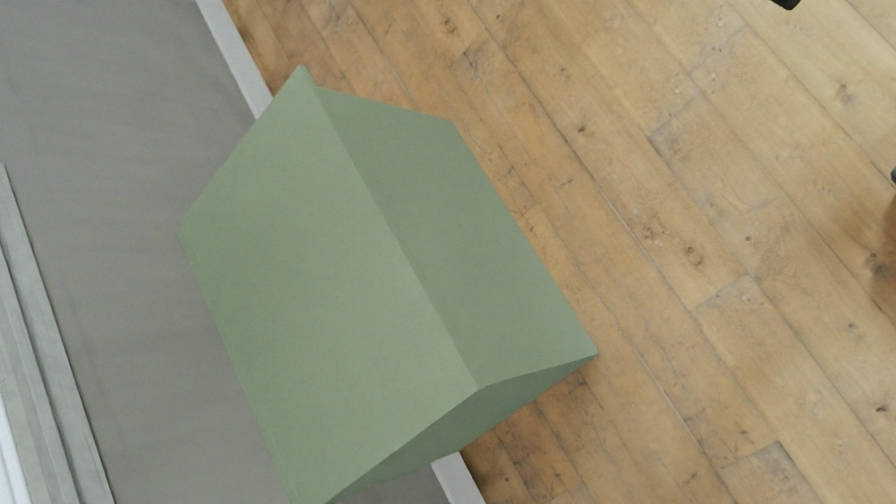

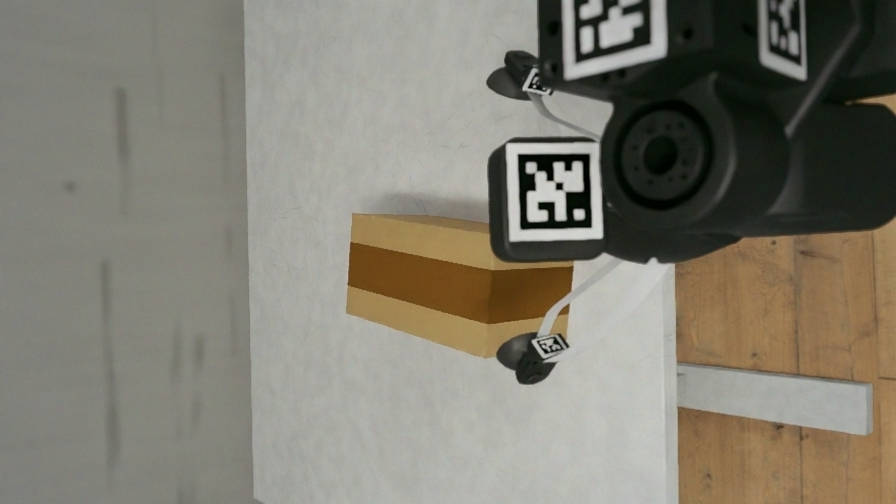

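>>> execute_actions([
  {"r1":{"base":{"rotate_rad":0.1},"joints":{"lift_m":0.23,"head_pan_rad":-1.45,"head_tilt_rad":-1.0}},"r2":{"base":{"translate_m":0.06},"joints":{"lift_m":1.02,"wrist_pitch_rad":-1.25,"wrist_yaw_rad":-0.13}}},
], cameras=[])

>>> execute_actions([
  {"r1":{"base":{"translate_m":0.45}},"r2":{"joints":{"arm_m":0.38}}},
], cameras=[])

>>> execute_actions([
  {"r1":{"base":{"rotate_rad":-0.11}}},
], cameras=["r1_head_camera","r2_head_camera","r2_wrist_camera"])

Scene clock: 71.93 s.
r1.base_odometry: x=+1.343 y=+0.217 heading=+0.750 (m, m, rad; r1's odometry frame)
r1.turned_by_wheels: +0.100 (rad since the last result)
r1.turned_by_imu: +0.101 (rad since the last result)
r1.base_tilt: forward=+0.8 right=-2.1 (deg)
r1.lidar_m: 1.05 1.14 1.68 1.87 2.00 2.72 2.26 1.90 2.93 2.88 0.80 0.65
r1.head_depth_mm: 2178 1878 1639 1466 1322 1209 1108 / 2183 1872 1651 1466 1343 1212 - / 2165 1869 1643 1464 1364 1206 - / 2167 1872 1653 1465 1344 1201 - / 2167 1861 1635 1454 1322 1205 1108 / 2176 1875 1631 1474 1317 1202 1103 / 2075 1865 1648 1430 1321 1203 1099
r1.base_status: done
r1.joint_positions: lift_m=+0.231 arm_m=+0.240 wrist_yaw_rad=-1.339 wrist_pitch_rad=-0.563 wrist_roll_rad=+0.019 gripper_m=+0.000 head_pan_rad=-1.443 head_tilt_rad=-0.987
r1.joint_status: all done
r1.motor_effort: left_wheel=+1(3) right_wheel=+1(6) lift_m=+17(49) arm_m=+2(2) wrist_yaw_rad=-1(1) wrist_pitch_rad=+8(8) wrist_roll_rad=+0(0) gripper_m=-2(2) head_pan_rad=-3(36) head_tilt_rad=-7(18) (%)
r1.hand_pose: x=-0.2197 y=-0.4314 z=+0.2121 quat_wxyz=(+0.404, -0.272, -0.658, -0.573) (m; r1's base frame)
r1.wrist_depth_mm: 851 856 897 897 887 918 917 / 665 666 681 695 715 721 726 / 550 556 563 582 580 590 595 / 469 477 477 483 487 491 516 / 413 423 427 - 426 436 438 / 365 371 370 368 376 384 382 / 330 327 333 340 341 341 348
r2.base_odometry: x=+0.697 y=-0.927 heading=+1.150 (m, m, rad; r2's odometry frame)
r2.turned_by_wheels: +0.000 (rad since the last result)
r2.turned_by_imu: +0.000 (rad since the last result)
r2.base_tilt: forward=-2.2 right=+0.1 (deg)
r2.lidar_m: 1.54 1.59 2.17 2.24 2.04 2.07 3.24 1.23 1.21 0.74 0.73 1.60
r2.head_depth_mm: 1015 1127 - - - - 1157 / 1017 1126 - - - - - / 1011 1133 - - - - - / 1007 1136 1017 651 670 1264 1186 / 1007 1133 1018 824 689 952 1184 / 1005 1132 1025 821 692 1270 1165 / 1002 1128 1026 826 691 1299 1178
r2.base_status: done
r2.joint_positions: lift_m=+1.020 arm_m=+0.001 wrist_yaw_rad=-0.127 wrist_pitch_rad=-1.250 wrist_roll_rad=-0.013 gripper_m=+0.179 head_pan_rad=-1.563 head_tilt_rad=-0.691
r2.joint_status: all done
r2.motor_effort: left_wheel=-1(3) right_wheel=+2(8) lift_m=+24(24) arm_m=+0(0) wrist_yaw_rad=-2(2) wrist_pitch_rad=+0(5) wrist_roll_rad=+1(0) gripper_m=+1(0) head_pan_rad=-3(5) head_tilt_rad=-3(3) (%)
r2.hand_pose: x=-0.0290 y=-0.2034 z=+0.9077 quat_wxyz=(+0.550, +0.379, -0.595, -0.447) (m; r2's base frame)
r2.wrist_depth_mm: 392 390 387 377 384 381 382 / 382 381 376 376 377 375 374 / - - - - - - - / - - - - - - - / - - - - - - - / - - - - - - - / - - - - - - -
pictures: none
No camera images: the call's "cameras" was empty. Leave "cameras" out to get every camera's image.

Scene clock: 77.70 s.
r1.base_odometry: x=+1.672 y=+0.523 heading=+0.750 (m, m, rad; r1's odometry frame)
r1.turned_by_wheels: +0.000 (rad since the last result)
r1.turned_by_imu: +0.003 (rad since the last result)
r1.base_tilt: forward=+0.9 right=-2.2 (deg)
r1.lidar_m: 0.61 0.66 0.98 1.82 1.95 2.90 2.70 2.26 2.97 0.48 0.31 0.40
r1.head_depth_mm: 2177 1873 1647 1459 1327 1203 1105 / 2161 1870 1639 1472 1338 1208 - / 2173 1866 1645 1461 1363 1202 - / 2182 1872 1553 1425 1343 1210 - / 2029 1859 1047 935 876 1176 1104 / 1524 1587 1048 936 843 1162 1106 / 1219 1238 1047 933 856 1173 1107
r1.base_status: done
r1.joint_positions: lift_m=+0.231 arm_m=+0.240 wrist_yaw_rad=-1.339 wrist_pitch_rad=-0.563 wrist_roll_rad=+0.019 gripper_m=+0.000 head_pan_rad=-1.443 head_tilt_rad=-0.987
r1.joint_status: not commanded
r1.motor_effort: left_wheel=+0(4) right_wheel=+2(5) lift_m=+17(18) arm_m=+2(3) wrist_yaw_rad=-1(1) wrist_pitch_rad=+7(7) wrist_roll_rad=+0(0) gripper_m=-3(2) head_pan_rad=-3(3) head_tilt_rad=-7(8) (%)
r1.hand_pose: x=-0.2197 y=-0.4314 z=+0.2121 quat_wxyz=(+0.404, -0.272, -0.658, -0.573) (m; r1's base frame)
r1.wrist_depth_mm: 817 841 873 866 900 902 970 / 675 678 686 702 721 718 730 / 556 572 567 566 567 593 600 / 472 477 485 496 501 502 484 / 417 420 420 - 426 437 438 / 365 371 364 370 380 379 383 / 329 335 335 339 338 340 343
r2.base_odometry: x=+0.697 y=-0.927 heading=+1.150 (m, m, rad; r2's odometry frame)
r2.turned_by_wheels: +0.000 (rad since the last result)
r2.turned_by_imu: +0.000 (rad since the last result)
r2.base_tilt: forward=-2.1 right=+0.1 (deg)
r2.lidar_m: 1.53 1.59 2.17 2.24 2.25 3.39 3.24 1.23 1.21 0.74 0.73 1.59
r2.head_depth_mm: 1037 1152 1009 814 685 1293 1174 / 1015 1145 1043 817 685 1296 1178 / - 1120 1016 666 672 1288 1182 / 1006 1128 1013 649 665 1293 1186 / 1005 1136 1015 826 691 1284 1181 / 1006 1134 1020 822 691 1284 1177 / 1000 1133 1023 827 692 1297 1188
r2.base_status: not commanded
r2.joint_positions: lift_m=+1.020 arm_m=+0.380 wrist_yaw_rad=-0.129 wrist_pitch_rad=-1.251 wrist_roll_rad=-0.013 gripper_m=+0.179 head_pan_rad=-1.563 head_tilt_rad=-0.691
r2.joint_status: all done
r2.motor_effort: left_wheel=-2(1) right_wheel=+2(3) lift_m=+24(24) arm_m=+5(1) wrist_yaw_rad=+0(2) wrist_pitch_rad=+0(0) wrist_roll_rad=+1(1) gripper_m=+1(0) head_pan_rad=-2(3) head_tilt_rad=-2(3) (%)
r2.hand_pose: x=-0.0290 y=-0.5817 z=+0.9076 quat_wxyz=(+0.549, +0.379, -0.595, -0.448) (m; r2's base frame)
r2.wrist_depth_mm: 390 390 384 385 381 379 379 / 381 380 376 376 372 370 368 / 372 370 364 243 365 362 356 / 364 360 360 238 350 353 351 / 355 352 349 231 342 342 345 / 345 344 339 226 336 340 334 / 335 334 332 221 326 329 -
pictures: none
No camera images: the call's "cameras" was empty. Leave "cameras" out to get every camera's image.

Scene clock: 78.67 s.
r1.base_odometry: x=+1.672 y=+0.523 heading=+0.640 (m, m, rad; r1's odometry frame)
r1.turned_by_wheels: -0.110 (rad since the last result)
r1.turned_by_imu: -0.111 (rad since the last result)
r1.base_tilt: forward=+1.0 right=-2.2 (deg)
r1.lidar_m: 0.61 0.63 0.86 1.82 1.88 2.58 2.70 2.26 3.03 0.69 0.31 0.35
r1.head_depth_mm: 2166 1873 1648 1478 1326 1214 1111 / 2175 1873 1649 1462 1345 1206 - / 2186 1873 1648 1462 1368 1207 - / 2156 1876 1644 1464 1336 1205 - / 2156 1867 1085 1165 1268 1189 1105 / 2037 1850 1050 934 843 1146 1105 / 1548 1574 1052 933 844 1161 1104
r1.base_status: done
r1.joint_positions: lift_m=+0.231 arm_m=+0.240 wrist_yaw_rad=-1.339 wrist_pitch_rad=-0.564 wrist_roll_rad=+0.019 gripper_m=+0.000 head_pan_rad=-1.443 head_tilt_rad=-0.988
r1.joint_status: not commanded
r1.motor_effort: left_wheel=+2(5) right_wheel=-2(5) lift_m=+18(18) arm_m=+2(2) wrist_yaw_rad=-1(1) wrist_pitch_rad=+8(8) wrist_roll_rad=+0(0) gripper_m=-3(3) head_pan_rad=-2(2) head_tilt_rad=-6(7) (%)
r1.hand_pose: x=-0.2197 y=-0.4314 z=+0.2121 quat_wxyz=(+0.404, -0.272, -0.658, -0.573) (m; r1's base frame)
r1.wrist_depth_mm: 830 850 883 868 930 940 950 / 685 646 681 710 694 728 747 / 555 562 560 586 577 595 600 / 471 482 477 492 496 504 500 / 411 416 421 - 430 436 434 / 369 363 369 369 382 382 388 / 327 336 332 336 339 341 343
r2.base_odometry: x=+0.697 y=-0.927 heading=+1.150 (m, m, rad; r2's odometry frame)
r2.turned_by_wheels: +0.000 (rad since the last result)
r2.turned_by_imu: +0.000 (rad since the last result)
r2.base_tilt: forward=-2.2 right=+0.1 (deg)
r2.lidar_m: 1.53 1.59 2.16 2.24 2.25 3.35 3.24 1.23 1.20 0.74 0.74 1.59
r2.head_depth_mm: 1043 1148 1007 813 684 1286 1172 / 1015 1145 1042 816 685 1280 1173 / - 1123 1009 667 670 1291 1182 / 1005 1128 1014 650 665 1294 1180 / 1010 1136 1016 823 689 1275 1179 / 1004 1127 1019 828 691 1285 1167 / 1003 1127 1028 827 692 1294 1181
r2.base_status: not commanded
r2.joint_positions: lift_m=+1.020 arm_m=+0.380 wrist_yaw_rad=-0.129 wrist_pitch_rad=-1.251 wrist_roll_rad=-0.013 gripper_m=+0.179 head_pan_rad=-1.563 head_tilt_rad=-0.691
r2.joint_status: not commanded
r2.motor_effort: left_wheel=-2(2) right_wheel=+2(2) lift_m=+23(23) arm_m=+4(4) wrist_yaw_rad=-1(2) wrist_pitch_rad=+1(0) wrist_roll_rad=+1(1) gripper_m=+0(0) head_pan_rad=-3(4) head_tilt_rad=-3(3) (%)
r2.hand_pose: x=-0.0290 y=-0.5817 z=+0.9076 quat_wxyz=(+0.549, +0.379, -0.595, -0.448) (m; r2's base frame)
r2.wrist_depth_mm: 392 386 384 385 383 382 378 / 384 377 376 375 374 371 370 / 372 369 366 243 364 363 358 / 360 360 359 238 350 352 349 / 354 353 349 232 340 344 339 / 346 342 339 226 334 335 333 / 334 335 330 221 326 331 -
pictures: r1_head_camera (sideways: a quarter turn clockwise sets it upright), r2_head_camera (sideways: a quarter turn clockwise sets it upright), r2_wrist_camera
camera_calibration (this result's frames):
r1_head_camera: T_world_to_cam=[[-0.0713274, 0.853494, -0.516197, 0.69026], [0.997298, 0.0701552, -0.0218086, 0.0256296], [0.0176004, -0.516358, -0.856192, 1.0691], [0, 0, 0, 1]] pos_world=[0.00485753, -0.0388929, 1.27222]
r2_head_camera: T_world_to_cam=[[0.00530688, 0.677165, -0.735812, 0.975612], [0.999918, -0.0121387, -0.00395954, -0.0024589], [-0.0116131, -0.735731, -0.677174, 0.839508], [0, 0, 0, 1]] pos_world=[0.00703052, -0.0430284, 1.28635]
r2_wrist_camera: T_world_to_cam=[[-0.996359, 0.0703033, -0.0482334, 0.0624384], [0.0771058, 0.984442, -0.157889, 0.755889], [0.0363828, -0.161033, -0.986278, 0.968297], [0, 0, 0, 1]] pos_world=[-0.0313017, -0.59259, 1.07737]
Images, in order (width x height): r1_head_camera 896x504, r2_head_camera 896x504, r2_wrist_camera 644x364.

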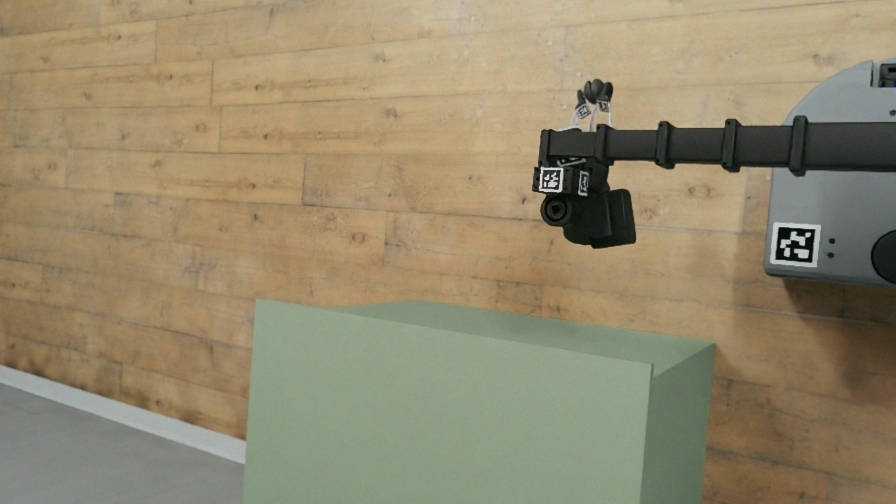

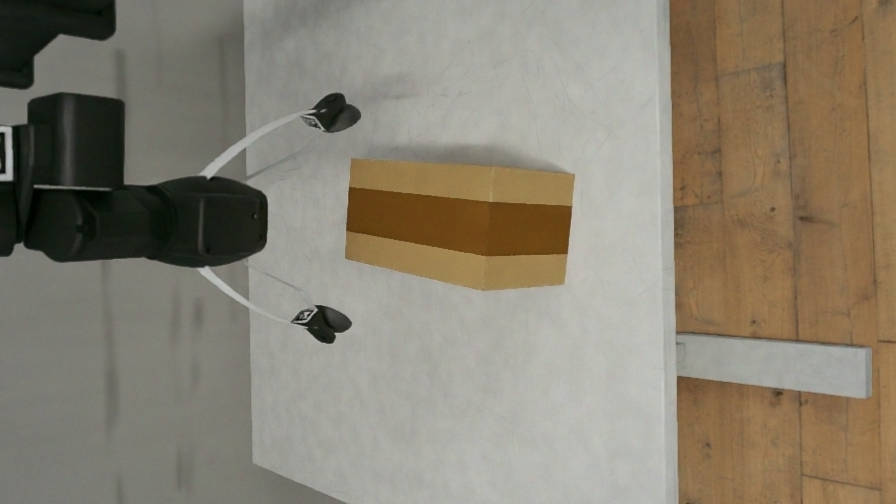

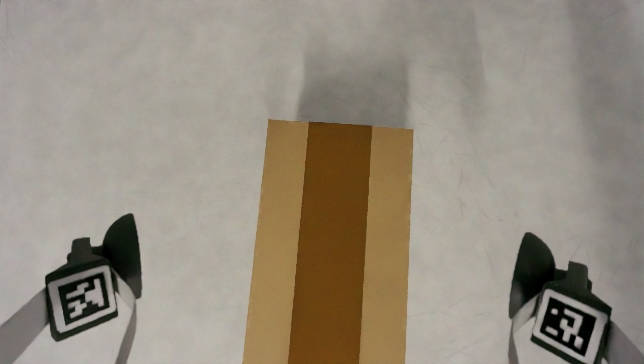

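>>> execute_actions([
  {"r1":{"base":{"translate_m":0.125}},"r2":{"joints":{"lift_m":0.92,"arm_m":0.37}}},
], cameras=[])

>>> execute_actions([
  {"r2":{"joints":{"gripper_m":0.075}}},
], cameras=["r1_head_camera","r2_head_camera"])

>>> zoom_image(camera="r1_head_camera", region=[480,130,730,330])

Scene clock: 90.10 s.
r1.base_odometry: x=+1.772 y=+0.598 heading=+0.640 (m, m, rad; r1's odometry frame)
r1.turned_by_wheels: +0.000 (rad since the last result)
r1.turned_by_imu: +0.001 (rad since the last result)
r1.base_tilt: forward=+0.7 right=-2.1 (deg)
r1.lidar_m: 0.49 0.51 0.69 1.82 1.89 2.58 2.82 2.38 3.05 0.26 0.26 0.35
r1.head_depth_mm: 2178 1868 1653 1475 1323 1202 1107 / 2178 1864 1644 1470 1340 1211 - / 2173 1876 1645 1475 1355 1207 - / 2159 1868 1070 963 855 1192 - / 2122 1871 1051 936 846 1086 1105 / 1653 1725 1049 934 842 1146 1108 / 1230 1253 1050 933 839 1158 1105
r1.base_status: done
r1.joint_positions: lift_m=+0.231 arm_m=+0.240 wrist_yaw_rad=-1.339 wrist_pitch_rad=-0.564 wrist_roll_rad=+0.019 gripper_m=+0.000 head_pan_rad=-1.443 head_tilt_rad=-0.988
r1.joint_status: not commanded
r1.motor_effort: left_wheel=+2(6) right_wheel=-2(2) lift_m=+17(17) arm_m=+2(2) wrist_yaw_rad=-1(1) wrist_pitch_rad=+8(8) wrist_roll_rad=+0(0) gripper_m=-2(2) head_pan_rad=-2(2) head_tilt_rad=-7(6) (%)
r1.hand_pose: x=-0.2197 y=-0.4314 z=+0.2121 quat_wxyz=(+0.404, -0.272, -0.658, -0.573) (m; r1's base frame)
r1.wrist_depth_mm: 856 861 879 876 907 894 929 / 653 675 692 700 724 713 717 / 559 558 575 567 570 591 607 / 474 475 484 488 491 500 501 / 411 411 422 - 429 431 436 / 369 370 368 365 385 381 385 / 332 328 334 339 342 346 348
r2.base_odometry: x=+0.697 y=-0.927 heading=+1.150 (m, m, rad; r2's odometry frame)
r2.turned_by_wheels: +0.000 (rad since the last result)
r2.turned_by_imu: +0.000 (rad since the last result)
r2.base_tilt: forward=-2.2 right=+0.1 (deg)
r2.lidar_m: 1.53 1.59 2.17 2.24 2.25 3.36 3.24 1.23 1.21 0.74 0.73 1.60
r2.head_depth_mm: 1010 - - 816 686 1287 1179 / 998 - 1012 807 686 1289 1173 / 993 - 1010 666 672 1288 1185 / 1012 1142 1019 649 666 1291 1181 / 1005 1141 1021 821 690 1289 1181 / 1005 1134 1023 824 691 1282 1170 / 996 1128 1026 828 691 1296 1186
r2.base_status: not commanded
r2.joint_positions: lift_m=+0.920 arm_m=+0.370 wrist_yaw_rad=-0.129 wrist_pitch_rad=-1.251 wrist_roll_rad=-0.013 gripper_m=+0.179 head_pan_rad=-1.563 head_tilt_rad=-0.691
r2.joint_status: all done
r2.motor_effort: left_wheel=-2(2) right_wheel=+2(2) lift_m=+15(22) arm_m=-3(3) wrist_yaw_rad=-1(1) wrist_pitch_rad=+0(1) wrist_roll_rad=+1(1) gripper_m=+0(1) head_pan_rad=-3(2) head_tilt_rad=-3(3) (%)
r2.hand_pose: x=-0.0290 y=-0.5724 z=+0.8081 quat_wxyz=(+0.549, +0.379, -0.595, -0.448) (m; r2's base frame)
r2.wrist_depth_mm: 282 281 279 277 276 273 274 / 276 273 148 145 145 266 266 / 268 267 143 141 141 260 259 / 260 260 139 138 137 254 252 / 256 252 136 134 134 248 246 / - 248 133 131 131 242 240 / 241 241 130 128 128 237 -
pictures: none
No camera images: the call's "cameras" was empty. Leave "cameras" out to get every camera's image.

Scene clock: 91.63 s.
r1.base_odometry: x=+1.772 y=+0.598 heading=+0.640 (m, m, rad; r1's odometry frame)
r1.turned_by_wheels: +0.000 (rad since the last result)
r1.turned_by_imu: +0.000 (rad since the last result)
r1.base_tilt: forward=+0.9 right=-2.1 (deg)
r1.lidar_m: 0.49 0.50 0.69 1.82 1.89 2.58 2.83 2.37 3.06 0.25 0.26 0.35
r1.head_depth_mm: 2186 1885 1649 1461 1328 1211 1105 / 2189 1881 1644 1465 1337 1202 - / 2174 1874 1642 1465 1363 1206 - / 2163 1866 1068 967 853 1195 - / 2122 1862 1051 935 841 1092 1106 / 1665 1721 1049 935 843 1144 1105 / 1236 1250 1047 932 841 1162 1103
r1.base_status: not commanded
r1.joint_positions: lift_m=+0.231 arm_m=+0.240 wrist_yaw_rad=-1.339 wrist_pitch_rad=-0.564 wrist_roll_rad=+0.019 gripper_m=+0.000 head_pan_rad=-1.443 head_tilt_rad=-0.988
r1.joint_status: not commanded
r1.motor_effort: left_wheel=+2(2) right_wheel=-2(2) lift_m=+18(17) arm_m=+2(2) wrist_yaw_rad=-1(1) wrist_pitch_rad=+7(8) wrist_roll_rad=+0(0) gripper_m=-2(3) head_pan_rad=-2(3) head_tilt_rad=-7(7) (%)
r1.hand_pose: x=-0.2197 y=-0.4314 z=+0.2121 quat_wxyz=(+0.404, -0.272, -0.658, -0.573) (m; r1's base frame)
r1.wrist_depth_mm: 851 843 862 877 909 947 940 / 677 677 689 707 702 705 726 / 552 549 558 576 592 583 597 / 471 479 485 491 496 492 500 / 412 421 418 - 428 430 432 / 370 367 374 368 379 380 383 / 328 337 331 338 334 343 344
r2.base_odometry: x=+0.697 y=-0.927 heading=+1.150 (m, m, rad; r2's odometry frame)
r2.turned_by_wheels: +0.000 (rad since the last result)
r2.turned_by_imu: +0.000 (rad since the last result)
r2.base_tilt: forward=-2.2 right=+0.1 (deg)
r2.lidar_m: 1.54 1.59 2.17 2.24 2.24 3.37 3.24 1.23 1.21 0.74 0.74 1.60
r2.head_depth_mm: 1014 - - 817 686 1283 1170 / 997 - 1007 816 684 1283 1169 / 995 - 1014 672 672 1289 1179 / 1010 1134 1037 647 665 1293 1174 / 1006 1138 1016 824 692 1288 1186 / 1005 1130 1027 820 691 1285 1167 / 1003 1131 1019 824 692 1308 1183
r2.base_status: not commanded
r2.joint_positions: lift_m=+0.920 arm_m=+0.370 wrist_yaw_rad=-0.129 wrist_pitch_rad=-1.252 wrist_roll_rad=-0.013 gripper_m=+0.076 head_pan_rad=-1.563 head_tilt_rad=-0.691
r2.joint_status: all done
r2.motor_effort: left_wheel=-2(3) right_wheel=+2(4) lift_m=+15(15) arm_m=-3(3) wrist_yaw_rad=-1(3) wrist_pitch_rad=+1(1) wrist_roll_rad=+0(1) gripper_m=-21(94) head_pan_rad=-3(3) head_tilt_rad=-2(3) (%)
r2.hand_pose: x=-0.0290 y=-0.5722 z=+0.8081 quat_wxyz=(+0.549, +0.380, -0.595, -0.448) (m; r2's base frame)
r2.wrist_depth_mm: 282 280 279 277 276 273 271 / 273 271 145 143 142 266 265 / 269 266 140 139 139 260 259 / 259 259 137 135 135 255 252 / 252 255 133 132 132 247 245 / 249 - 131 129 129 243 241 / 243 240 128 126 126 235 235
pictures: r1_head_camera (sideways: a quarter turn clockwise sets it upright), r2_head_camera (sideways: a quarter turn clockwise sets it upright)
camera_calibration (this result's frames):
r1_head_camera: T_world_to_cam=[[-0.071297, 0.853497, -0.516197, 0.690259], [0.9973, 0.0701197, -0.0218086, 0.0256296], [0.017582, -0.516359, -0.856192, 1.0691], [0, 0, 0, 1]] pos_world=[0.00485614, -0.0388929, 1.27222]
r2_head_camera: T_world_to_cam=[[0.00530688, 0.677165, -0.735812, 0.975612], [0.999918, -0.0121387, -0.00395954, -0.0024589], [-0.0116131, -0.735731, -0.677174, 0.839508], [0, 0, 0, 1]] pos_world=[0.00703052, -0.0430284, 1.28635]
Images, in order (width x height): r1_head_camera 896x504, r2_head_camera 896x504.

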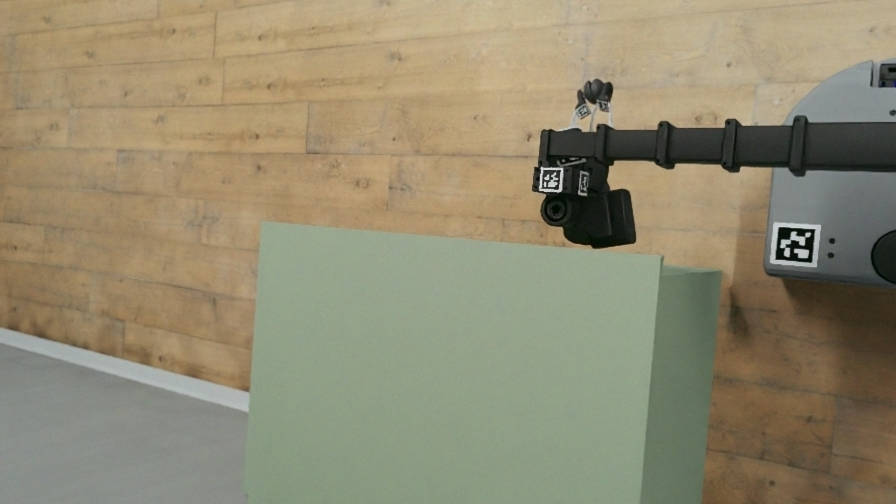

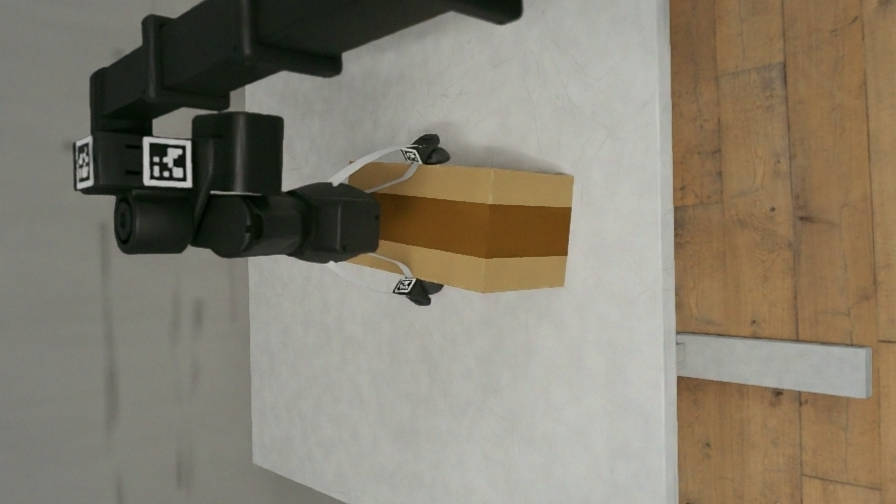

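Region (480, 130, 730, 330) of r1_head_camera's 896x504 image, scaled by 2.016, with more detail than that image has; it fills the top 403 rows of this view, and the rest is white.

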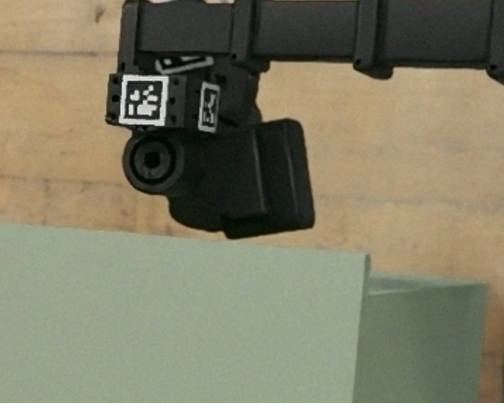

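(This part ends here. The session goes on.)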